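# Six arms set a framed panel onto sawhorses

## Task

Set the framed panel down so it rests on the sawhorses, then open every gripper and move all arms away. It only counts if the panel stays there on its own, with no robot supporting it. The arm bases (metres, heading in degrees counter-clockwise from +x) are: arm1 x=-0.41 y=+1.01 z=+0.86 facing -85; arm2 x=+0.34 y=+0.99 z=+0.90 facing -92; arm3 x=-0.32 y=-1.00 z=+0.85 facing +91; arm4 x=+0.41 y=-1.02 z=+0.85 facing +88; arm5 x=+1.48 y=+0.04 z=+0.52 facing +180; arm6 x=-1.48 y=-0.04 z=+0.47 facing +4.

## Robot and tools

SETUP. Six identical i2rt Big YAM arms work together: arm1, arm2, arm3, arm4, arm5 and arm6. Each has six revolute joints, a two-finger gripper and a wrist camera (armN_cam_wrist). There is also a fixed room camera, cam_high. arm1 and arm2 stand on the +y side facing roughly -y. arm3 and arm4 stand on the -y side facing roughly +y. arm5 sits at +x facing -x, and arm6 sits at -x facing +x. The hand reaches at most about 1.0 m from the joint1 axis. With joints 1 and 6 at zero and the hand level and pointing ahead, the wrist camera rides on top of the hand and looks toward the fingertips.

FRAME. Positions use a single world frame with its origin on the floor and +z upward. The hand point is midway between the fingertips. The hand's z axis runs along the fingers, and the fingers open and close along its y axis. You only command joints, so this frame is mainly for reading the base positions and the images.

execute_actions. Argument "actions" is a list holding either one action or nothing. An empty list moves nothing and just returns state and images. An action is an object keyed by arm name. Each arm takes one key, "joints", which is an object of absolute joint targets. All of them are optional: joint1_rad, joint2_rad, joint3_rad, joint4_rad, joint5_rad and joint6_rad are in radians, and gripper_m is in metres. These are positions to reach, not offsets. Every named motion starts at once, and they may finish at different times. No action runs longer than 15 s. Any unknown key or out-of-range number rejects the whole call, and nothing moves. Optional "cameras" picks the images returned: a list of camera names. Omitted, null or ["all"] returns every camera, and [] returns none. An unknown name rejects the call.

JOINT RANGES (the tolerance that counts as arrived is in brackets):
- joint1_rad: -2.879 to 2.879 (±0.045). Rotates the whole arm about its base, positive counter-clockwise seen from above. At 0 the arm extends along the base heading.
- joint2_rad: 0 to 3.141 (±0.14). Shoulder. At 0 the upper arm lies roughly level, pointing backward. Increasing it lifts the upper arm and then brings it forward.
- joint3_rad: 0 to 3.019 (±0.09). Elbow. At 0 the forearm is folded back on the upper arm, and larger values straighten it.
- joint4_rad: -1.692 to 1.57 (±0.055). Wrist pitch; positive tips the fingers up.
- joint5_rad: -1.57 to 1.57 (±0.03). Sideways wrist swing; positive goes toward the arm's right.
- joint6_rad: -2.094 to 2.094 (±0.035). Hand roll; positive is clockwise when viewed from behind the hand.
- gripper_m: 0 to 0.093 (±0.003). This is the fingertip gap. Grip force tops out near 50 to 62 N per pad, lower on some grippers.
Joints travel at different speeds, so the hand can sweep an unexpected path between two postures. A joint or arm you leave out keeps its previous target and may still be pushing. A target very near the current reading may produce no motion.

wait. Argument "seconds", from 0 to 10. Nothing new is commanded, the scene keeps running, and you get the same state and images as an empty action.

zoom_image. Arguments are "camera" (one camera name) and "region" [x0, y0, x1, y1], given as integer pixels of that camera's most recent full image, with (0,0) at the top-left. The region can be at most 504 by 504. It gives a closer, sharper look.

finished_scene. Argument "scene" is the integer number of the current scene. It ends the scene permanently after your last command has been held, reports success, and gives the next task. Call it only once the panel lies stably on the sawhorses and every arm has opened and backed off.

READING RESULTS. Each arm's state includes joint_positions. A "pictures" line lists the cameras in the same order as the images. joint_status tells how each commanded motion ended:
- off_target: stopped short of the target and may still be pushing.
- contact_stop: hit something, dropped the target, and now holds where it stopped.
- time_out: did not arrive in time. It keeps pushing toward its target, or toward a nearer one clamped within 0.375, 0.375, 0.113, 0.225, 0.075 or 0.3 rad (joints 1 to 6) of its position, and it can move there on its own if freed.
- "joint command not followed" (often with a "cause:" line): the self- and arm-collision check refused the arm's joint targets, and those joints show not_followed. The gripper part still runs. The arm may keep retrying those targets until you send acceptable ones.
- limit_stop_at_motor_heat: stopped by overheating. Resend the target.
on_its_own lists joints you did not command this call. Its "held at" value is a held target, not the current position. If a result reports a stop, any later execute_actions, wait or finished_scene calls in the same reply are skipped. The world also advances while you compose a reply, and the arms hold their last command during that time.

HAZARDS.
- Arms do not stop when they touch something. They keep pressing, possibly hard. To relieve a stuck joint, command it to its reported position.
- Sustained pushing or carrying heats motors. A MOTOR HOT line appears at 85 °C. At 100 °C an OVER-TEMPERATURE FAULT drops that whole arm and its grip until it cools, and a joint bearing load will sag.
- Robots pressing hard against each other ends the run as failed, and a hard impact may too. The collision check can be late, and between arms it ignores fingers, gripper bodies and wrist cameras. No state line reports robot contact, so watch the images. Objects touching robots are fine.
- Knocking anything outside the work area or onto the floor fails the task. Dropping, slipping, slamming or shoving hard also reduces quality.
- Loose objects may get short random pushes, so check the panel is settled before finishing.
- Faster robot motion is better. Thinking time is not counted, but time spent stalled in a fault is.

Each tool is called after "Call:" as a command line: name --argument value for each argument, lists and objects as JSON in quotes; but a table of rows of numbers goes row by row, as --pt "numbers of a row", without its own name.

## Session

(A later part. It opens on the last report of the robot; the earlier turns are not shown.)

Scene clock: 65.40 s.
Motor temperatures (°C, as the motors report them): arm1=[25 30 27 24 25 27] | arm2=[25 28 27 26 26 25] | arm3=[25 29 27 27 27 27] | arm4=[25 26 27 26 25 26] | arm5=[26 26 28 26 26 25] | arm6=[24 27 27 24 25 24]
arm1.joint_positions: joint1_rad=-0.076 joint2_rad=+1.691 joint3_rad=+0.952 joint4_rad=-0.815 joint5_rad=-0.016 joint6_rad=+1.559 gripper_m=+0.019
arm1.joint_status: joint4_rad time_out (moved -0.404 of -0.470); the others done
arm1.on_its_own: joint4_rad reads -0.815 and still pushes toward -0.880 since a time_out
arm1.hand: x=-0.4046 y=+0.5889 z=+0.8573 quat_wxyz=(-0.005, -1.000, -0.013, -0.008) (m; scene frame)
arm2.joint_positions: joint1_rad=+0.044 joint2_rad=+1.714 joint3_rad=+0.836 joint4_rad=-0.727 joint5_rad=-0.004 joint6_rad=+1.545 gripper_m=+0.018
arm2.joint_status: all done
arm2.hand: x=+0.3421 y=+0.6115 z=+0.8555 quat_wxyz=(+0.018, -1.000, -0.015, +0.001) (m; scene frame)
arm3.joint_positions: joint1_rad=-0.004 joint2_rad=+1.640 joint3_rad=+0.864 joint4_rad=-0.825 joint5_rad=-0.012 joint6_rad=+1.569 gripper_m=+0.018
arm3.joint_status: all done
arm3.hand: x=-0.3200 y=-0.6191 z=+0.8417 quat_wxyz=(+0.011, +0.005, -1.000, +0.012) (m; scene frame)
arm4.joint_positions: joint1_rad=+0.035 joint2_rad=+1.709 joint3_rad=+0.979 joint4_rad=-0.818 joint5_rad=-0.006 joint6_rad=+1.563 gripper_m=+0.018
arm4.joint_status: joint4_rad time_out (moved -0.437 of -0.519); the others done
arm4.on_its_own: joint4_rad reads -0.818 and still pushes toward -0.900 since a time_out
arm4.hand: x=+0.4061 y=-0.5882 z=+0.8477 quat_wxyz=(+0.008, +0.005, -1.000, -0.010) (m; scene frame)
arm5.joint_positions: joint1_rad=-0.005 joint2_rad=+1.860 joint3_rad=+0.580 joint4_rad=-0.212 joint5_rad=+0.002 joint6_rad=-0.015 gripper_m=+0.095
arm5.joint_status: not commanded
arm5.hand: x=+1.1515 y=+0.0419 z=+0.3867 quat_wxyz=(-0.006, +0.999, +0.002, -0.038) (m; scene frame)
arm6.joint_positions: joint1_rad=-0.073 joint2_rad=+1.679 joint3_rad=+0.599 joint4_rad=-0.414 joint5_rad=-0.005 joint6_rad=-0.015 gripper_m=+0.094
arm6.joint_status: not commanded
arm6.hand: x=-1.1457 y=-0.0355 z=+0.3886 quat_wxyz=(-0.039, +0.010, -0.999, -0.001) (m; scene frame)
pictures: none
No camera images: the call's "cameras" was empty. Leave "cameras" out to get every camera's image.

Call:
execute_actions --actions '[{"arm1":{"joints":{"joint2_rad":1.40,"joint3_rad":1.33,"joint4_rad":-1.4}},"arm2":{"joints":{"joint2_rad":1.30,"joint3_rad":1.18,"joint4_rad":-1.35}},"arm3":{"joints":{"joint2_rad":1.30,"joint3_rad":1.27,"joint4_rad":-1.42}},"arm4":{"joints":{"joint2_rad":1.42,"joint3_rad":1.38,"joint4_rad":-1.43}}}]' --cameras '["cam_high","arm5_cam_wrist","arm6_cam_wrist","arm1_cam_wrist"]'

Scene clock: 73.10 s.
Motor temperatures (°C, as the motors report them): arm1=[25 30 28 25 25 27] | arm2=[25 28 30 26 26 25] | arm3=[25 29 31 27 27 27] | arm4=[25 26 29 26 25 26] | arm5=[26 26 27 26 26 25] | arm6=[24 27 27 24 25 24]
arm1.joint_positions: joint1_rad=-0.076 joint2_rad=+1.454 joint3_rad=+1.258 joint4_rad=-1.375 joint5_rad=-0.010 joint6_rad=+1.560 gripper_m=+0.019
arm1.joint_status: all done
arm1.hand: x=-0.4056 y=+0.5893 z=+1.0561 quat_wxyz=(+0.004, -1.000, -0.013, -0.006) (m; scene frame)
arm2.joint_positions: joint1_rad=+0.042 joint2_rad=+1.383 joint3_rad=+1.072 joint4_rad=-1.288 joint5_rad=+0.005 joint6_rad=+1.542 gripper_m=+0.018
arm2.joint_status: joint3_rad time_out (moved +0.236 of +0.344); joint4_rad time_out (moved -0.561 of -0.623); the others done
arm2.on_its_own: joint3_rad reads +1.072 and still pushes toward +1.180 since a time_out; joint4_rad reads -1.288 and still pushes toward -1.350 since a time_out
arm2.hand: x=+0.3411 y=+0.6149 z=+1.0524 quat_wxyz=(+0.015, -1.000, -0.016, +0.005) (m; scene frame)
arm3.joint_positions: joint1_rad=-0.005 joint2_rad=+1.368 joint3_rad=+1.170 joint4_rad=-1.384 joint5_rad=-0.007 joint6_rad=+1.568 gripper_m=+0.018
arm3.joint_status: joint3_rad time_out (moved +0.306 of +0.406); the others done
arm3.on_its_own: joint3_rad reads +1.170 and still pushes toward +1.270 since a time_out
arm3.hand: x=-0.3168 y=-0.6173 z=+1.0454 quat_wxyz=(+0.009, +0.005, -1.000, +0.003) (m; scene frame)
arm4.joint_positions: joint1_rad=+0.035 joint2_rad=+1.484 joint3_rad=+1.304 joint4_rad=-1.388 joint5_rad=+0.001 joint6_rad=+1.562 gripper_m=+0.018
arm4.joint_status: all done
arm4.hand: x=+0.4091 y=-0.5861 z=+1.0510 quat_wxyz=(+0.005, +0.006, -1.000, +0.001) (m; scene frame)
arm5.joint_positions: joint1_rad=-0.005 joint2_rad=+1.860 joint3_rad=+0.580 joint4_rad=-0.212 joint5_rad=+0.002 joint6_rad=-0.015 gripper_m=+0.095
arm5.joint_status: not commanded
arm5.hand: x=+1.1515 y=+0.0419 z=+0.3867 quat_wxyz=(-0.006, +0.999, +0.002, -0.038) (m; scene frame)
arm6.joint_positions: joint1_rad=-0.073 joint2_rad=+1.679 joint3_rad=+0.599 joint4_rad=-0.414 joint5_rad=-0.005 joint6_rad=-0.015 gripper_m=+0.094
arm6.joint_status: not commanded
arm6.hand: x=-1.1457 y=-0.0355 z=+0.3886 quat_wxyz=(-0.039, +0.010, -0.999, -0.001) (m; scene frame)
pictures: arm1_cam_wrist, arm5_cam_wrist, arm6_cam_wrist, cam_high
Images, in order (width x height): arm1_cam_wrist 616x616, arm5_cam_wrist 616x616, arm6_cam_wrist 616x616, cam_high 672x504.

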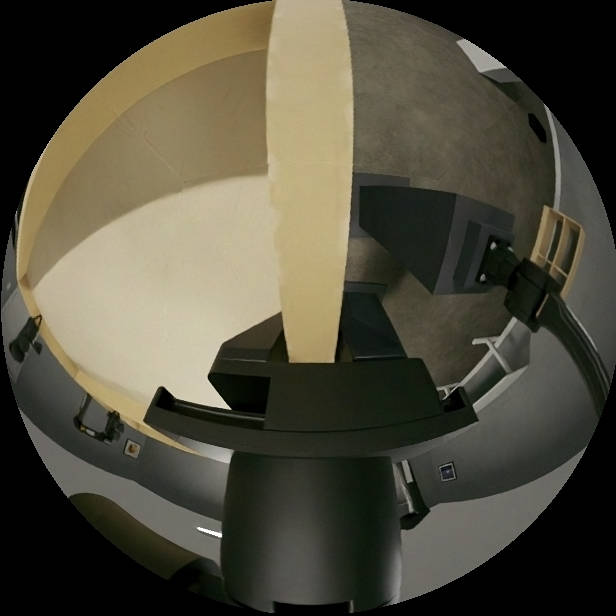

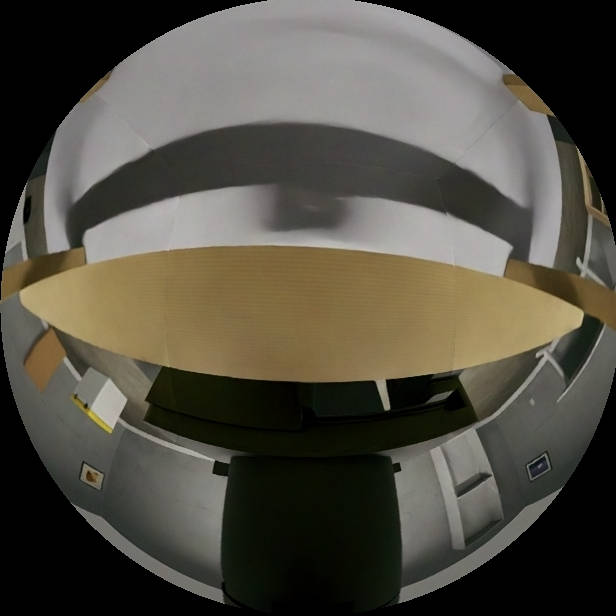

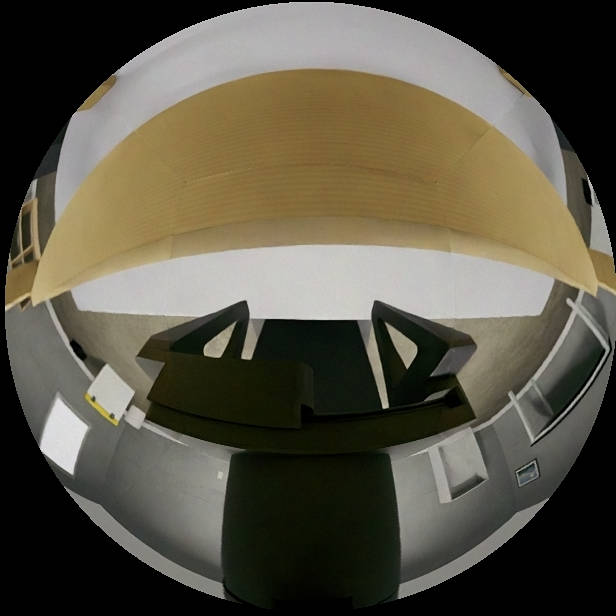

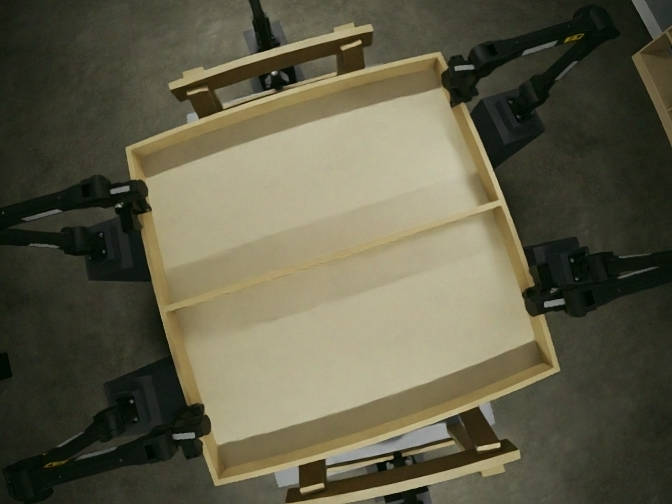

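Call:
execute_actions --actions '[{"arm5":{"joints":{"joint2_rad":2.02,"joint3_rad":0.96,"joint4_rad":-0.41}},"arm6":{"joints":{"joint2_rad":1.89,"joint3_rad":0.96,"joint4_rad":-0.54}}}]' --cameras '[]'

Call:
execute_actions --actions '[{"arm5":{"joints":{"joint2_rad":2.22,"joint3_rad":1.33,"joint4_rad":-0.55}},"arm6":{"joints":{"joint2_rad":2.12,"joint3_rad":1.33,"joint4_rad":-0.65}}}]' --cameras '["cam_high","arm5_cam_wrist","arm6_cam_wrist"]'

Scene clock: 85.47 s.
Motor temperatures (°C, as the motors report them): arm1=[25 30 33 24 25 27] | arm2=[25 29 36 26 26 25] | arm3=[25 29 37 27 27 27] | arm4=[25 26 34 26 25 26] | arm5=[26 26 29 26 26 26] | arm6=[24 27 28 24 25 24]
arm1.joint_positions: joint1_rad=-0.076 joint2_rad=+1.454 joint3_rad=+1.258 joint4_rad=-1.375 joint5_rad=-0.010 joint6_rad=+1.560 gripper_m=+0.019
arm1.joint_status: not commanded
arm1.hand: x=-0.4056 y=+0.5893 z=+1.0561 quat_wxyz=(+0.004, -1.000, -0.013, -0.006) (m; scene frame)
arm2.joint_positions: joint1_rad=+0.042 joint2_rad=+1.383 joint3_rad=+1.072 joint4_rad=-1.288 joint5_rad=+0.005 joint6_rad=+1.542 gripper_m=+0.018
arm2.joint_status: not commanded
arm2.on_its_own: joint3_rad reads +1.072 and still pushes toward +1.180 since a time_out; joint4_rad reads -1.288 and still pushes toward -1.350 since a time_out
arm2.hand: x=+0.3411 y=+0.6149 z=+1.0524 quat_wxyz=(+0.015, -1.000, -0.016, +0.005) (m; scene frame)
arm3.joint_positions: joint1_rad=-0.005 joint2_rad=+1.368 joint3_rad=+1.170 joint4_rad=-1.384 joint5_rad=-0.007 joint6_rad=+1.568 gripper_m=+0.018
arm3.joint_status: not commanded
arm3.on_its_own: joint3_rad reads +1.170 and still pushes toward +1.270 since a time_out
arm3.hand: x=-0.3168 y=-0.6173 z=+1.0454 quat_wxyz=(+0.009, +0.005, -1.000, +0.003) (m; scene frame)
arm4.joint_positions: joint1_rad=+0.035 joint2_rad=+1.484 joint3_rad=+1.304 joint4_rad=-1.388 joint5_rad=+0.001 joint6_rad=+1.562 gripper_m=+0.018
arm4.joint_status: not commanded
arm4.hand: x=+0.4091 y=-0.5861 z=+1.0510 quat_wxyz=(+0.005, +0.006, -1.000, +0.001) (m; scene frame)
arm5.joint_positions: joint1_rad=-0.004 joint2_rad=+1.963 joint3_rad=+0.742 joint4_rad=-0.514 joint5_rad=+0.000 joint6_rad=+0.038 gripper_m=+0.095
arm5.joint_status: joint3_rad time_out (moved +0.162 of +0.380); joint4_rad time_out (moved -0.301 of -0.198); the others done
arm5.on_its_own: joint3_rad reads +0.742 and still pushes toward +0.856 since a time_out (your +0.960 is given up); joint4_rad reads -0.514 and still pushes toward -0.410 since a time_out
arm5.hand: x=+1.1555 y=+0.0415 z=+0.3766 quat_wxyz=(-0.006, +0.996, -0.025, +0.084) (m; scene frame)
arm6.joint_positions: joint1_rad=-0.073 joint2_rad=+1.824 joint3_rad=+0.785 joint4_rad=-0.628 joint5_rad=-0.004 joint6_rad=-0.039 gripper_m=+0.094
arm6.joint_status: joint3_rad time_out (moved +0.186 of +0.361); joint4_rad time_out (moved -0.214 of -0.126); the others done
arm6.on_its_own: joint3_rad reads +0.785 and still pushes toward +0.898 since a time_out; joint4_rad reads -0.628 and still pushes toward -0.540 since a time_out
arm6.hand: x=-1.1224 y=-0.0355 z=+0.3770 quat_wxyz=(+0.048, +0.021, -0.999, -0.002) (m; scene frame)
pictures: none
No camera images: the call's "cameras" was empty. Leave "cameras" out to get every camera's image.

not run: a stop came earlier in this reply.

Call:
execute_actions --actions '[{"arm5":{"joints":{"joint2_rad":2.1,"joint3_rad":1.3,"joint4_rad":-0.1}},"arm6":{"joints":{"joint2_rad":2.0,"joint3_rad":1.3,"joint4_rad":-0.2}}}]' --cameras '["cam_high","arm5_cam_wrist","arm6_cam_wrist"]'

Scene clock: 96.40 s.
Motor temperatures (°C, as the motors report them): arm1=[25 30 35 24 25 27] | arm2=[25 29 39 26 26 25] | arm3=[25 30 41 27 27 27] | arm4=[25 27 36 26 25 26] | arm5=[26 26 33 26 26 26] | arm6=[24 27 31 25 25 24]
arm1.joint_positions: joint1_rad=-0.076 joint2_rad=+1.454 joint3_rad=+1.258 joint4_rad=-1.375 joint5_rad=-0.010 joint6_rad=+1.560 gripper_m=+0.019
arm1.joint_status: not commanded
arm1.hand: x=-0.4056 y=+0.5893 z=+1.0561 quat_wxyz=(+0.004, -1.000, -0.013, -0.006) (m; scene frame)
arm2.joint_positions: joint1_rad=+0.042 joint2_rad=+1.383 joint3_rad=+1.072 joint4_rad=-1.288 joint5_rad=+0.005 joint6_rad=+1.542 gripper_m=+0.018
arm2.joint_status: not commanded
arm2.on_its_own: joint3_rad reads +1.072 and still pushes toward +1.180 since a time_out; joint4_rad reads -1.288 and still pushes toward -1.350 since a time_out
arm2.hand: x=+0.3411 y=+0.6149 z=+1.0524 quat_wxyz=(+0.015, -1.000, -0.016, +0.005) (m; scene frame)
arm3.joint_positions: joint1_rad=-0.005 joint2_rad=+1.368 joint3_rad=+1.170 joint4_rad=-1.384 joint5_rad=-0.007 joint6_rad=+1.568 gripper_m=+0.018
arm3.joint_status: not commanded
arm3.on_its_own: joint3_rad reads +1.170 and still pushes toward +1.270 since a time_out
arm3.hand: x=-0.3168 y=-0.6173 z=+1.0454 quat_wxyz=(+0.009, +0.005, -1.000, +0.003) (m; scene frame)
arm4.joint_positions: joint1_rad=+0.035 joint2_rad=+1.484 joint3_rad=+1.304 joint4_rad=-1.388 joint5_rad=+0.001 joint6_rad=+1.562 gripper_m=+0.018
arm4.joint_status: not commanded
arm4.hand: x=+0.4091 y=-0.5861 z=+1.0510 quat_wxyz=(+0.005, +0.006, -1.000, +0.001) (m; scene frame)
arm5.joint_positions: joint1_rad=-0.005 joint2_rad=+2.160 joint3_rad=+1.128 joint4_rad=-0.208 joint5_rad=+0.002 joint6_rad=-0.023 gripper_m=+0.095
arm5.joint_status: joint3_rad time_out (moved +0.386 of +0.558); joint4_rad time_out (moved +0.306 of +0.414); the others done
arm5.on_its_own: joint3_rad reads +1.128 and still pushes toward +1.240 since a time_out; joint4_rad reads -0.208 and still pushes toward -0.100 since a time_out
arm5.hand: x=+0.9109 y=+0.0450 z=+0.3699 quat_wxyz=(-0.008, +0.987, +0.006, -0.163) (m; scene frame)
arm6.joint_positions: joint1_rad=-0.073 joint2_rad=+2.047 joint3_rad=+1.190 joint4_rad=-0.263 joint5_rad=-0.005 joint6_rad=-0.032 gripper_m=+0.094
arm6.joint_status: joint3_rad time_out (moved +0.405 of +0.515); joint4_rad time_out (moved +0.365 of +0.428); the others done
arm6.on_its_own: joint3_rad reads +1.190 and still pushes toward +1.300 since a time_out; joint4_rad reads -0.263 and still pushes toward -0.200 since a time_out
arm6.hand: x=-0.8618 y=-0.0344 z=+0.3968 quat_wxyz=(-0.224, +0.018, -0.975, +0.002) (m; scene frame)
pictures: arm5_cam_wrist, arm6_cam_wrist, cam_high
Images, in order (width x height): arm5_cam_wrist 616x616, arm6_cam_wrist 616x616, cam_high 672x504.

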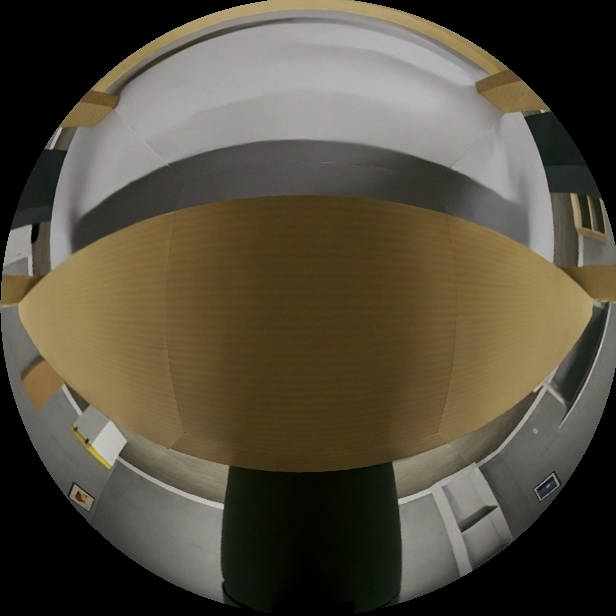

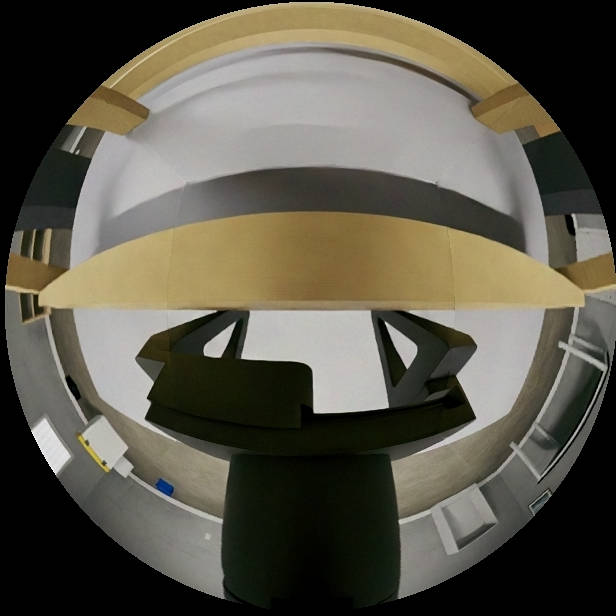

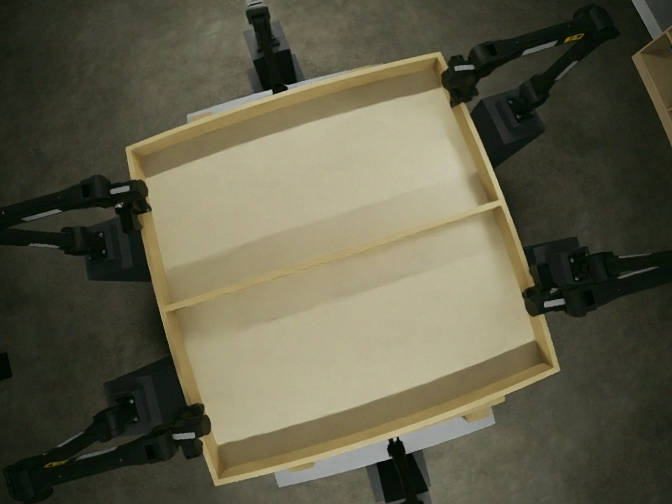

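Works.

Call:
execute_actions --actions '[{"arm5":{"joints":{"joint2_rad":2.36,"joint3_rad":1.7,"joint4_rad":-0.2}},"arm6":{"joints":{"joint2_rad":2.33,"joint3_rad":1.7,"joint4_rad":-0.29}}}]' --cameras '[]'

Scene clock: 102.27 s.
Motor temperatures (°C, as the motors report them): arm1=[25 30 36 24 25 27] | arm2=[25 29 40 26 26 25] | arm3=[25 30 42 27 27 27] | arm4=[25 27 37 26 25 26] | arm5=[26 27 35 27 26 26] | arm6=[24 28 33 25 25 24]
arm1.joint_positions: joint1_rad=-0.076 joint2_rad=+1.454 joint3_rad=+1.258 joint4_rad=-1.375 joint5_rad=-0.010 joint6_rad=+1.560 gripper_m=+0.019
arm1.joint_status: not commanded
arm1.hand: x=-0.4056 y=+0.5893 z=+1.0561 quat_wxyz=(+0.004, -1.000, -0.013, -0.006) (m; scene frame)
arm2.joint_positions: joint1_rad=+0.042 joint2_rad=+1.383 joint3_rad=+1.072 joint4_rad=-1.288 joint5_rad=+0.005 joint6_rad=+1.542 gripper_m=+0.018
arm2.joint_status: not commanded
arm2.on_its_own: joint3_rad reads +1.072 and still pushes toward +1.180 since a time_out; joint4_rad reads -1.288 and still pushes toward -1.350 since a time_out
arm2.hand: x=+0.3411 y=+0.6149 z=+1.0524 quat_wxyz=(+0.015, -1.000, -0.016, +0.005) (m; scene frame)
arm3.joint_positions: joint1_rad=-0.005 joint2_rad=+1.368 joint3_rad=+1.170 joint4_rad=-1.384 joint5_rad=-0.007 joint6_rad=+1.568 gripper_m=+0.018
arm3.joint_status: not commanded
arm3.on_its_own: joint3_rad reads +1.170 and still pushes toward +1.270 since a time_out
arm3.hand: x=-0.3168 y=-0.6173 z=+1.0454 quat_wxyz=(+0.009, +0.005, -1.000, +0.003) (m; scene frame)
arm4.joint_positions: joint1_rad=+0.035 joint2_rad=+1.484 joint3_rad=+1.304 joint4_rad=-1.388 joint5_rad=+0.001 joint6_rad=+1.562 gripper_m=+0.018
arm4.joint_status: not commanded
arm4.hand: x=+0.4091 y=-0.5861 z=+1.0510 quat_wxyz=(+0.005, +0.006, -1.000, +0.001) (m; scene frame)
arm5.joint_positions: joint1_rad=-0.005 joint2_rad=+2.391 joint3_rad=+1.578 joint4_rad=-0.273 joint5_rad=-0.007 joint6_rad=-0.046 gripper_m=+0.095
arm5.joint_status: joint3_rad time_out (moved +0.450 of +0.572); joint4_rad time_out (moved -0.065 of +0.008); the others done
arm5.on_its_own: joint3_rad reads +1.578 and still pushes toward +1.691 since a time_out; joint4_rad reads -0.273 and still pushes toward -0.200 since a time_out
arm5.hand: x=+0.7531 y=+0.0455 z=+0.3665 quat_wxyz=(-0.008, +0.971, +0.018, -0.239) (m; scene frame)
arm6.joint_positions: joint1_rad=-0.073 joint2_rad=+2.331 joint3_rad=+1.621 joint4_rad=-0.329 joint5_rad=-0.004 joint6_rad=-0.029 gripper_m=+0.094
arm6.joint_status: all done
arm6.hand: x=-0.7289 y=-0.0339 z=+0.3676 quat_wxyz=(-0.262, +0.017, -0.965, +0.002) (m; scene frame)
pictures: none
No camera images: the call's "cameras" was empty. Leave "cameras" out to get every camera's image.

Call:
execute_actions --actions '[{"arm5":{"joints":{"joint2_rad":2.6,"joint3_rad":2.15,"joint4_rad":-0.4}},"arm6":{"joints":{"joint2_rad":2.52,"joint3_rad":2.07,"joint4_rad":-0.45}}}]' --cameras '["arm5_cam_wrist","arm6_cam_wrist"]'

Call:
execute_actions --actions '[{"arm5":{"joints":{"joint2_rad":2.2,"joint3_rad":1.15,"joint4_rad":-0.2}},"arm6":{"joints":{"joint2_rad":2.1,"joint3_rad":1.15,"joint4_rad":-0.3}}}]' --cameras '[]'

Call:
execute_actions --actions '[{"arm5":{"joints":{"joint2_rad":0.8,"joint3_rad":0.6,"joint4_rad":0.3}},"arm6":{"joints":{"joint2_rad":0.8,"joint3_rad":0.7,"joint4_rad":0.2}}}]' --cameras '["arm5_cam_wrist","arm6_cam_wrist"]'

Scene clock: 110.77 s.
Motor temperatures (°C, as the motors report them): arm1=[25 31 38 24 25 27] | arm2=[25 29 41 26 26 25] | arm3=[25 30 44 27 27 27] | arm4=[25 27 38 26 24 26] | arm5=[26 28 37 27 26 26] | arm6=[24 29 34 25 25 24]
arm1.joint_positions: joint1_rad=-0.076 joint2_rad=+1.454 joint3_rad=+1.258 joint4_rad=-1.375 joint5_rad=-0.010 joint6_rad=+1.560 gripper_m=+0.019
arm1.joint_status: not commanded
arm1.hand: x=-0.4056 y=+0.5893 z=+1.0561 quat_wxyz=(+0.004, -1.000, -0.013, -0.006) (m; scene frame)
arm2.joint_positions: joint1_rad=+0.042 joint2_rad=+1.383 joint3_rad=+1.072 joint4_rad=-1.288 joint5_rad=+0.005 joint6_rad=+1.542 gripper_m=+0.018
arm2.joint_status: not commanded
arm2.on_its_own: joint3_rad reads +1.072 and still pushes toward +1.180 since a time_out; joint4_rad reads -1.288 and still pushes toward -1.350 since a time_out
arm2.hand: x=+0.3411 y=+0.6149 z=+1.0524 quat_wxyz=(+0.015, -1.000, -0.016, +0.005) (m; scene frame)
arm3.joint_positions: joint1_rad=-0.005 joint2_rad=+1.368 joint3_rad=+1.170 joint4_rad=-1.384 joint5_rad=-0.007 joint6_rad=+1.568 gripper_m=+0.018
arm3.joint_status: not commanded
arm3.on_its_own: joint3_rad reads +1.170 and still pushes toward +1.270 since a time_out
arm3.hand: x=-0.3168 y=-0.6173 z=+1.0454 quat_wxyz=(+0.009, +0.005, -1.000, +0.003) (m; scene frame)
arm4.joint_positions: joint1_rad=+0.035 joint2_rad=+1.484 joint3_rad=+1.304 joint4_rad=-1.388 joint5_rad=+0.001 joint6_rad=+1.562 gripper_m=+0.018
arm4.joint_status: not commanded
arm4.hand: x=+0.4091 y=-0.5861 z=+1.0510 quat_wxyz=(+0.005, +0.006, -1.000, +0.001) (m; scene frame)
arm5.joint_positions: joint1_rad=+0.003 joint2_rad=+2.596 joint3_rad=+2.012 joint4_rad=-0.475 joint5_rad=-0.006 joint6_rad=-0.036 gripper_m=+0.095
arm5.joint_status: joint3_rad time_out (moved +0.434 of +0.572); joint4_rad time_out (moved -0.203 of -0.127); the others done
arm5.on_its_own: joint3_rad reads +2.012 and still pushes toward +2.125 since a time_out; joint4_rad reads -0.475 and still pushes toward -0.400 since a time_out
arm5.hand: x=+0.6557 y=+0.0403 z=+0.3657 quat_wxyz=(-0.006, +0.968, +0.017, -0.251) (m; scene frame)
arm6.joint_positions: joint1_rad=-0.066 joint2_rad=+2.490 joint3_rad=+1.953 joint4_rad=-0.504 joint5_rad=+0.000 joint6_rad=-0.008 gripper_m=+0.094
arm6.joint_status: joint3_rad time_out (moved +0.332 of +0.449); the others done
arm6.on_its_own: joint3_rad reads +1.953 and still pushes toward +2.066 since a time_out
arm6.hand: x=-0.6585 y=-0.0288 z=+0.3695 quat_wxyz=(-0.262, +0.009, -0.965, +0.000) (m; scene frame)
pictures: arm5_cam_wrist, arm6_cam_wrist
Images, in order (width x height): arm5_cam_wrist 616x616, arm6_cam_wrist 616x616.

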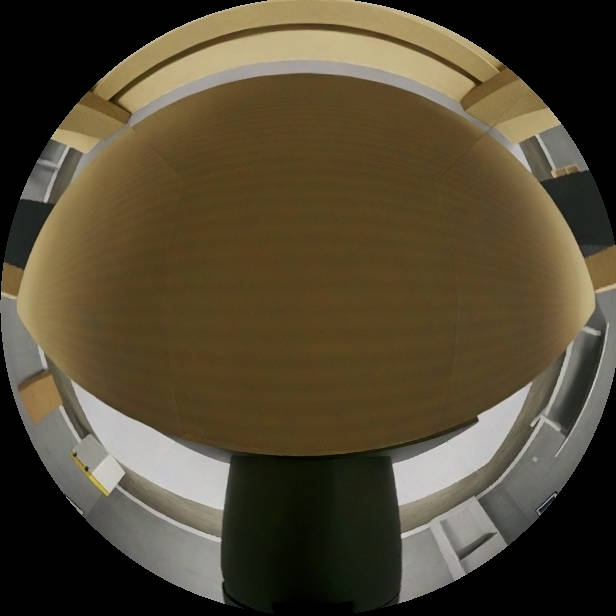

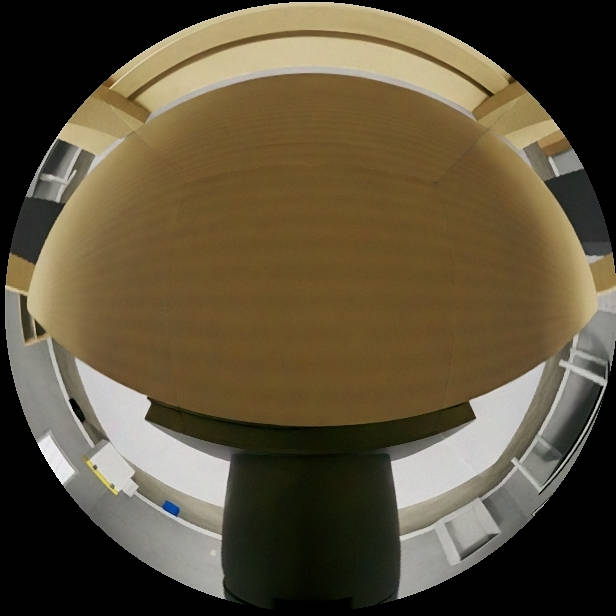

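not run: a stop came earlier in this reply.

not run: a stop came earlier in this reply.

They appear against the blocks. Retreat; lower slightly.

Call:
execute_actions --actions '[{"arm5":{"joints":{"joint2_rad":2.36,"joint3_rad":1.62,"joint4_rad":-0.5}},"arm6":{"joints":{"joint2_rad":2.28,"joint3_rad":1.62,"joint4_rad":-0.55}}}]' --cameras '[]'

Call:
execute_actions --actions '[{"arm5":{"joints":{"joint2_rad":0.8,"joint3_rad":0.6,"joint4_rad":0}},"arm6":{"joints":{"joint2_rad":0.8,"joint3_rad":0.7,"joint4_rad":-0.1}},"arm1":{"joints":{"joint2_rad":1.44,"joint3_rad":1.25,"joint4_rad":-1.29}},"arm2":{"joints":{"joint2_rad":1.38,"joint3_rad":1.08,"joint4_rad":-1.19}},"arm3":{"joints":{"joint2_rad":1.36,"joint3_rad":1.18,"joint4_rad":-1.3}},"arm4":{"joints":{"joint2_rad":1.47,"joint3_rad":1.3,"joint4_rad":-1.31}}}]' --cameras '["arm5_cam_wrist","arm6_cam_wrist"]'

Scene clock: 119.77 s.
Motor temperatures (°C, as the motors report them): arm1=[25 31 39 24 25 27] | arm2=[25 29 42 27 26 25] | arm3=[25 30 45 27 27 27] | arm4=[25 27 39 26 24 26] | arm5=[26 29 38 26 26 26] | arm6=[24 30 36 25 25 24]
arm1.joint_positions: joint1_rad=-0.076 joint2_rad=+1.454 joint3_rad=+1.258 joint4_rad=-1.375 joint5_rad=-0.010 joint6_rad=+1.560 gripper_m=+0.019
arm1.joint_status: not commanded
arm1.hand: x=-0.4056 y=+0.5893 z=+1.0561 quat_wxyz=(+0.004, -1.000, -0.013, -0.006) (m; scene frame)
arm2.joint_positions: joint1_rad=+0.042 joint2_rad=+1.383 joint3_rad=+1.072 joint4_rad=-1.288 joint5_rad=+0.005 joint6_rad=+1.542 gripper_m=+0.018
arm2.joint_status: not commanded
arm2.on_its_own: joint3_rad reads +1.072 and still pushes toward +1.180 since a time_out; joint4_rad reads -1.288 and still pushes toward -1.350 since a time_out
arm2.hand: x=+0.3411 y=+0.6149 z=+1.0524 quat_wxyz=(+0.015, -1.000, -0.016, +0.005) (m; scene frame)
arm3.joint_positions: joint1_rad=-0.005 joint2_rad=+1.368 joint3_rad=+1.170 joint4_rad=-1.384 joint5_rad=-0.007 joint6_rad=+1.568 gripper_m=+0.018
arm3.joint_status: not commanded
arm3.on_its_own: joint3_rad reads +1.170 and still pushes toward +1.270 since a time_out
arm3.hand: x=-0.3168 y=-0.6173 z=+1.0454 quat_wxyz=(+0.009, +0.005, -1.000, +0.003) (m; scene frame)
arm4.joint_positions: joint1_rad=+0.035 joint2_rad=+1.484 joint3_rad=+1.304 joint4_rad=-1.388 joint5_rad=+0.001 joint6_rad=+1.562 gripper_m=+0.018
arm4.joint_status: not commanded
arm4.hand: x=+0.4091 y=-0.5861 z=+1.0510 quat_wxyz=(+0.005, +0.006, -1.000, +0.001) (m; scene frame)
arm5.joint_positions: joint1_rad=+0.003 joint2_rad=+2.369 joint3_rad=+1.612 joint4_rad=-0.495 joint5_rad=-0.002 joint6_rad=-0.016 gripper_m=+0.095
arm5.joint_status: all done
arm5.hand: x=+0.7804 y=+0.0403 z=+0.3727 quat_wxyz=(-0.005, +0.988, +0.006, -0.157) (m; scene frame)
arm6.joint_positions: joint1_rad=-0.066 joint2_rad=+2.285 joint3_rad=+1.614 joint4_rad=-0.544 joint5_rad=+0.000 joint6_rad=-0.008 gripper_m=+0.094
arm6.joint_status: all done
arm6.hand: x=-0.7689 y=-0.0300 z=+0.3752 quat_wxyz=(-0.177, +0.009, -0.984, +0.000) (m; scene frame)
pictures: none
No camera images: the call's "cameras" was empty. Leave "cameras" out to get every camera's image.

Scene clock: 121.60 s.
Motor temperatures (°C, as the motors report them): arm1=[25 31 39 24 25 27] | arm2=[25 29 41 26 26 25] | arm3=[25 30 44 27 27 27] | arm4=[25 27 39 26 24 26] | arm5=[26 29 37 26 26 26] | arm6=[24 30 36 25 25 24]
arm1.joint_positions: joint1_rad=-0.076 joint2_rad=+1.496 joint3_rad=+1.187 joint4_rad=-1.287 joint5_rad=-0.006 joint6_rad=+1.557 gripper_m=+0.019
arm1.joint_status: all done
arm1.hand: x=-0.4063 y=+0.5903 z=+1.0132 quat_wxyz=(+0.016, -1.000, -0.015, -0.003) (m; scene frame)
arm2.joint_positions: joint1_rad=+0.042 joint2_rad=+1.443 joint3_rad=+1.002 joint4_rad=-1.178 joint5_rad=+0.009 joint6_rad=+1.537 gripper_m=+0.019
arm2.joint_status: all done
arm2.hand: x=+0.3401 y=+0.6155 z=+1.0057 quat_wxyz=(+0.026, -0.999, -0.018, +0.007) (m; scene frame)
arm3.joint_positions: joint1_rad=-0.005 joint2_rad=+1.421 joint3_rad=+1.111 joint4_rad=-1.301 joint5_rad=-0.009 joint6_rad=+1.565 gripper_m=+0.018
arm3.joint_status: all done
arm3.hand: x=-0.3176 y=-0.6145 z=+1.0045 quat_wxyz=(+0.010, +0.006, -1.000, +0.017) (m; scene frame)
arm4.joint_positions: joint1_rad=+0.035 joint2_rad=+1.535 joint3_rad=+1.241 joint4_rad=-1.298 joint5_rad=-0.001 joint6_rad=+1.559 gripper_m=+0.018
arm4.joint_status: all done
arm4.hand: x=+0.4083 y=-0.5828 z=+1.0065 quat_wxyz=(+0.006, +0.007, -1.000, +0.013) (m; scene frame)
arm5.joint_positions: joint1_rad=+0.003 joint2_rad=+0.793 joint3_rad=+0.597 joint4_rad=-0.014 joint5_rad=-0.002 joint6_rad=-0.016 gripper_m=+0.095
arm5.joint_status: all done
arm5.hand: x=+1.0542 y=+0.0350 z=+0.8455 quat_wxyz=(-0.009, +0.778, +0.008, -0.628) (m; scene frame)
arm6.joint_positions: joint1_rad=-0.066 joint2_rad=+0.794 joint3_rad=+0.701 joint4_rad=-0.117 joint5_rad=+0.000 joint6_rad=-0.008 gripper_m=+0.094
arm6.joint_status: all done
arm6.hand: x=-1.0493 y=-0.0323 z=+0.8321 quat_wxyz=(-0.629, +0.008, -0.777, +0.000) (m; scene frame)
pictures: arm5_cam_wrist, arm6_cam_wrist
Images, in order (width x height): arm5_cam_wrist 616x616, arm6_cam_wrist 616x616.

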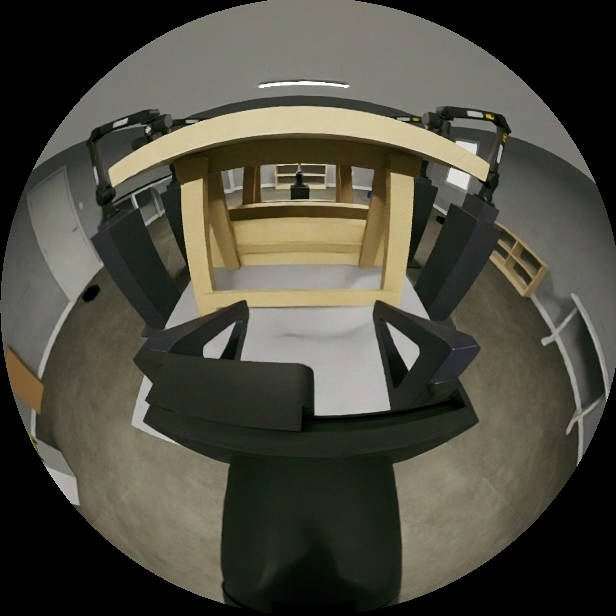

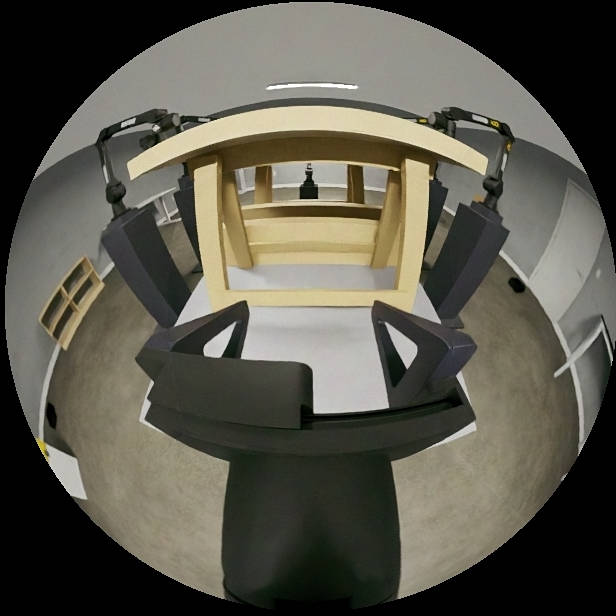

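Call:
execute_actions --actions '[{"arm1":{"joints":{"joint2_rad":1.5,"joint3_rad":1.17,"joint4_rad":-1.24}},"arm2":{"joints":{"joint2_rad":1.445,"joint3_rad":0.99,"joint4_rad":-1.13}},"arm3":{"joints":{"joint2_rad":1.42,"joint3_rad":1.1,"joint4_rad":-1.25}},"arm4":{"joints":{"joint2_rad":1.535,"joint3_rad":1.23,"joint4_rad":-1.26}}}]' --cameras '["arm5_cam_wrist"]'

Scene clock: 126.87 s.
Motor temperatures (°C, as the motors report them): arm1=[25 31 39 24 25 27] | arm2=[25 29 41 26 26 25] | arm3=[25 30 43 27 27 27] | arm4=[25 27 39 26 24 26] | arm5=[26 28 36 26 26 26] | arm6=[24 29 35 25 25 24]
arm1.joint_positions: joint1_rad=-0.076 joint2_rad=+1.502 joint3_rad=+1.158 joint4_rad=-1.249 joint5_rad=-0.008 joint6_rad=+1.556 gripper_m=+0.019
arm1.joint_status: all done
arm1.hand: x=-0.4060 y=+0.5914 z=+1.0006 quat_wxyz=(+0.014, -1.000, -0.015, -0.004) (m; scene frame)
arm2.joint_positions: joint1_rad=+0.042 joint2_rad=+1.444 joint3_rad=+0.979 joint4_rad=-1.147 joint5_rad=+0.006 joint6_rad=+1.537 gripper_m=+0.019
arm2.joint_status: all done
arm2.hand: x=+0.3404 y=+0.6171 z=+0.9974 quat_wxyz=(+0.022, -1.000, -0.018, +0.006) (m; scene frame)
arm3.joint_positions: joint1_rad=-0.005 joint2_rad=+1.425 joint3_rad=+1.087 joint4_rad=-1.269 joint5_rad=-0.008 joint6_rad=+1.565 gripper_m=+0.018
arm3.joint_status: all done
arm3.hand: x=-0.3176 y=-0.6153 z=+0.9943 quat_wxyz=(+0.010, +0.006, -1.000, +0.015) (m; scene frame)
arm4.joint_positions: joint1_rad=+0.035 joint2_rad=+1.535 joint3_rad=+1.225 joint4_rad=-1.277 joint5_rad=+0.000 joint6_rad=+1.559 gripper_m=+0.018
arm4.joint_status: all done
arm4.hand: x=+0.4084 y=-0.5835 z=+1.0007 quat_wxyz=(+0.005, +0.007, -1.000, +0.010) (m; scene frame)
arm5.joint_positions: joint1_rad=+0.003 joint2_rad=+0.793 joint3_rad=+0.597 joint4_rad=-0.014 joint5_rad=-0.002 joint6_rad=-0.016 gripper_m=+0.095
arm5.joint_status: not commanded
arm5.hand: x=+1.0542 y=+0.0350 z=+0.8455 quat_wxyz=(-0.009, +0.778, +0.008, -0.628) (m; scene frame)
arm6.joint_positions: joint1_rad=-0.066 joint2_rad=+0.794 joint3_rad=+0.701 joint4_rad=-0.117 joint5_rad=+0.000 joint6_rad=-0.008 gripper_m=+0.094
arm6.joint_status: not commanded
arm6.hand: x=-1.0493 y=-0.0323 z=+0.8321 quat_wxyz=(-0.629, +0.008, -0.777, +0.000) (m; scene frame)
pictures: arm5_cam_wrist
Images, in order (width x height): arm5_cam_wrist 616x616.

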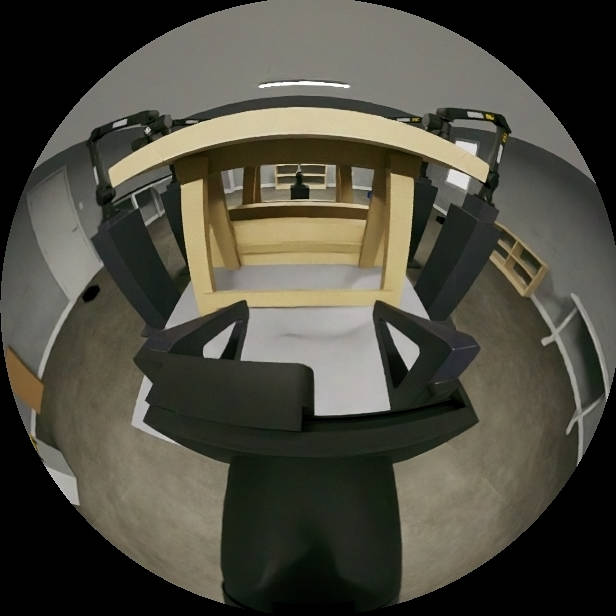

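Call:
execute_actions --actions '[{"arm1":{"joints":{"gripper_m":0.093}},"arm2":{"joints":{"gripper_m":0.093}},"arm3":{"joints":{"gripper_m":0.093}},"arm4":{"joints":{"gripper_m":0.093}}}]' --cameras '[]'

Call:
execute_actions --actions '[{"arm1":{"joints":{"joint2_rad":1.3,"joint3_rad":1.6,"joint4_rad":-1.6}},"arm2":{"joints":{"joint2_rad":1.2,"joint3_rad":1.45,"joint4_rad":-1.6}},"arm3":{"joints":{"joint2_rad":1.2,"joint3_rad":1.55,"joint4_rad":-1.6}},"arm4":{"joints":{"joint2_rad":1.3,"joint3_rad":1.65,"joint4_rad":-1.6}}}]' --cameras '["cam_high"]'

Call:
finished_scene --scene 1

Scene clock: 139.93 s.
Motor temperatures (°C, as the motors report them): arm1=[25 30 36 24 25 27] | arm2=[25 29 36 26 26 25] | arm3=[25 30 39 27 27 27] | arm4=[25 26 36 26 24 26] | arm5=[26 27 35 26 26 26] | arm6=[24 28 33 25 25 24]
arm1.joint_positions: joint1_rad=-0.076 joint2_rad=+1.501 joint3_rad=+1.158 joint4_rad=-1.248 joint5_rad=-0.003 joint6_rad=+1.558 gripper_m=+0.093
arm1.joint_status: all done
arm1.hand: x=-0.4070 y=+0.5913 z=+1.0008 quat_wxyz=(+0.013, -1.000, -0.014, -0.002) (m; scene frame)
arm2.joint_positions: joint1_rad=+0.042 joint2_rad=+1.444 joint3_rad=+0.979 joint4_rad=-1.146 joint5_rad=+0.003 joint6_rad=+1.553 gripper_m=+0.093
arm2.joint_status: all done
arm2.hand: x=+0.3410 y=+0.6169 z=+0.9974 quat_wxyz=(+0.022, -1.000, -0.010, +0.005) (m; scene frame)
arm3.joint_positions: joint1_rad=-0.010 joint2_rad=+1.424 joint3_rad=+1.087 joint4_rad=-1.258 joint5_rad=-0.004 joint6_rad=+1.565 gripper_m=+0.093
arm3.joint_status: all done
arm3.hand: x=-0.3147 y=-0.6127 z=+0.9944 quat_wxyz=(+0.008, +0.003, -1.000, +0.010) (m; scene frame)
arm4.joint_positions: joint1_rad=+0.035 joint2_rad=+1.533 joint3_rad=+1.225 joint4_rad=-1.272 joint5_rad=+0.000 joint6_rad=+1.560 gripper_m=+0.093
arm4.joint_status: all done
arm4.hand: x=+0.4084 y=-0.5823 z=+1.0013 quat_wxyz=(+0.005, +0.007, -1.000, +0.007) (m; scene frame)
arm5.joint_positions: joint1_rad=+0.003 joint2_rad=+0.793 joint3_rad=+0.597 joint4_rad=-0.014 joint5_rad=-0.002 joint6_rad=-0.016 gripper_m=+0.095
arm5.joint_status: not commanded
arm5.hand: x=+1.0542 y=+0.0350 z=+0.8455 quat_wxyz=(-0.009, +0.778, +0.008, -0.628) (m; scene frame)
arm6.joint_positions: joint1_rad=-0.066 joint2_rad=+0.794 joint3_rad=+0.701 joint4_rad=-0.117 joint5_rad=+0.000 joint6_rad=-0.008 gripper_m=+0.094
arm6.joint_status: not commanded
arm6.hand: x=-1.0493 y=-0.0323 z=+0.8321 quat_wxyz=(-0.629, +0.008, -0.777, +0.000) (m; scene frame)
pictures: none
No camera images: the call's "cameras" was empty. Leave "cameras" out to get every camera's image.

Scene clock: 141.33 s.
Motor temperatures (°C, as the motors report them): arm1=[25 30 36 24 25 27] | arm2=[25 29 36 26 26 25] | arm3=[25 30 39 27 27 27] | arm4=[25 26 36 26 24 26] | arm5=[26 27 34 26 26 26] | arm6=[24 28 33 25 25 24]
arm1.joint_positions: joint1_rad=-0.076 joint2_rad=+1.289 joint3_rad=+1.585 joint4_rad=-1.588 joint5_rad=-0.002 joint6_rad=+1.559 gripper_m=+0.093
arm1.joint_status: all done
arm1.hand: x=-0.4074 y=+0.5926 z=+1.2503 quat_wxyz=(-0.136, -0.991, -0.013, -0.002) (m; scene frame)
arm2.joint_positions: joint1_rad=+0.042 joint2_rad=+1.190 joint3_rad=+1.428 joint4_rad=-1.581 joint5_rad=+0.002 joint6_rad=+1.554 gripper_m=+0.093
arm2.joint_status: all done
arm2.hand: x=+0.3428 y=+0.6182 z=+1.2575 quat_wxyz=(-0.112, -0.994, -0.010, +0.005) (m; scene frame)
arm3.joint_positions: joint1_rad=-0.010 joint2_rad=+1.183 joint3_rad=+1.525 joint4_rad=-1.592 joint5_rad=-0.004 joint6_rad=+1.565 gripper_m=+0.093
arm3.joint_status: all done
arm3.hand: x=-0.3118 y=-0.6231 z=+1.2529 quat_wxyz=(+0.007, +0.003, -0.987, -0.162) (m; scene frame)
arm4.joint_positions: joint1_rad=+0.035 joint2_rad=+1.293 joint3_rad=+1.630 joint4_rad=-1.594 joint5_rad=+0.000 joint6_rad=+1.560 gripper_m=+0.093
arm4.joint_status: all done
arm4.hand: x=+0.4111 y=-0.5986 z=+1.2573 quat_wxyz=(+0.005, +0.006, -0.988, -0.154) (m; scene frame)
arm5.joint_positions: joint1_rad=+0.003 joint2_rad=+0.793 joint3_rad=+0.597 joint4_rad=-0.014 joint5_rad=-0.002 joint6_rad=-0.016 gripper_m=+0.095
arm5.joint_status: not commanded
arm5.hand: x=+1.0542 y=+0.0350 z=+0.8455 quat_wxyz=(-0.009, +0.778, +0.008, -0.628) (m; scene frame)
arm6.joint_positions: joint1_rad=-0.066 joint2_rad=+0.794 joint3_rad=+0.701 joint4_rad=-0.117 joint5_rad=+0.000 joint6_rad=-0.008 gripper_m=+0.094
arm6.joint_status: not commanded
arm6.hand: x=-1.0493 y=-0.0323 z=+0.8321 quat_wxyz=(-0.629, +0.008, -0.777, +0.000) (m; scene frame)
pictures: cam_high
Images, in order (width x height): cam_high 672x504.

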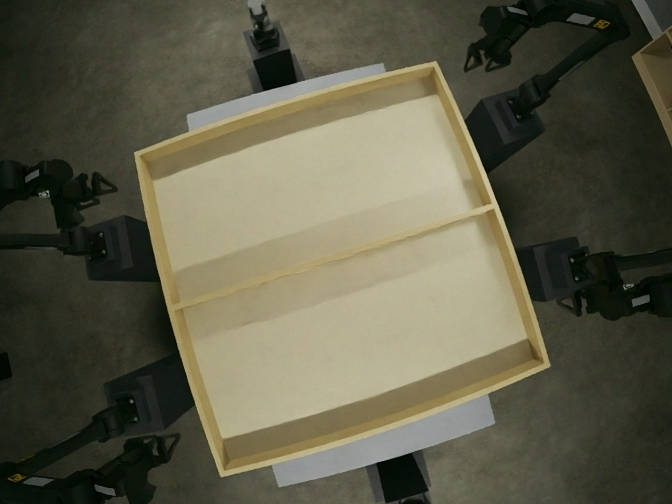

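The scene is finished: the task was done.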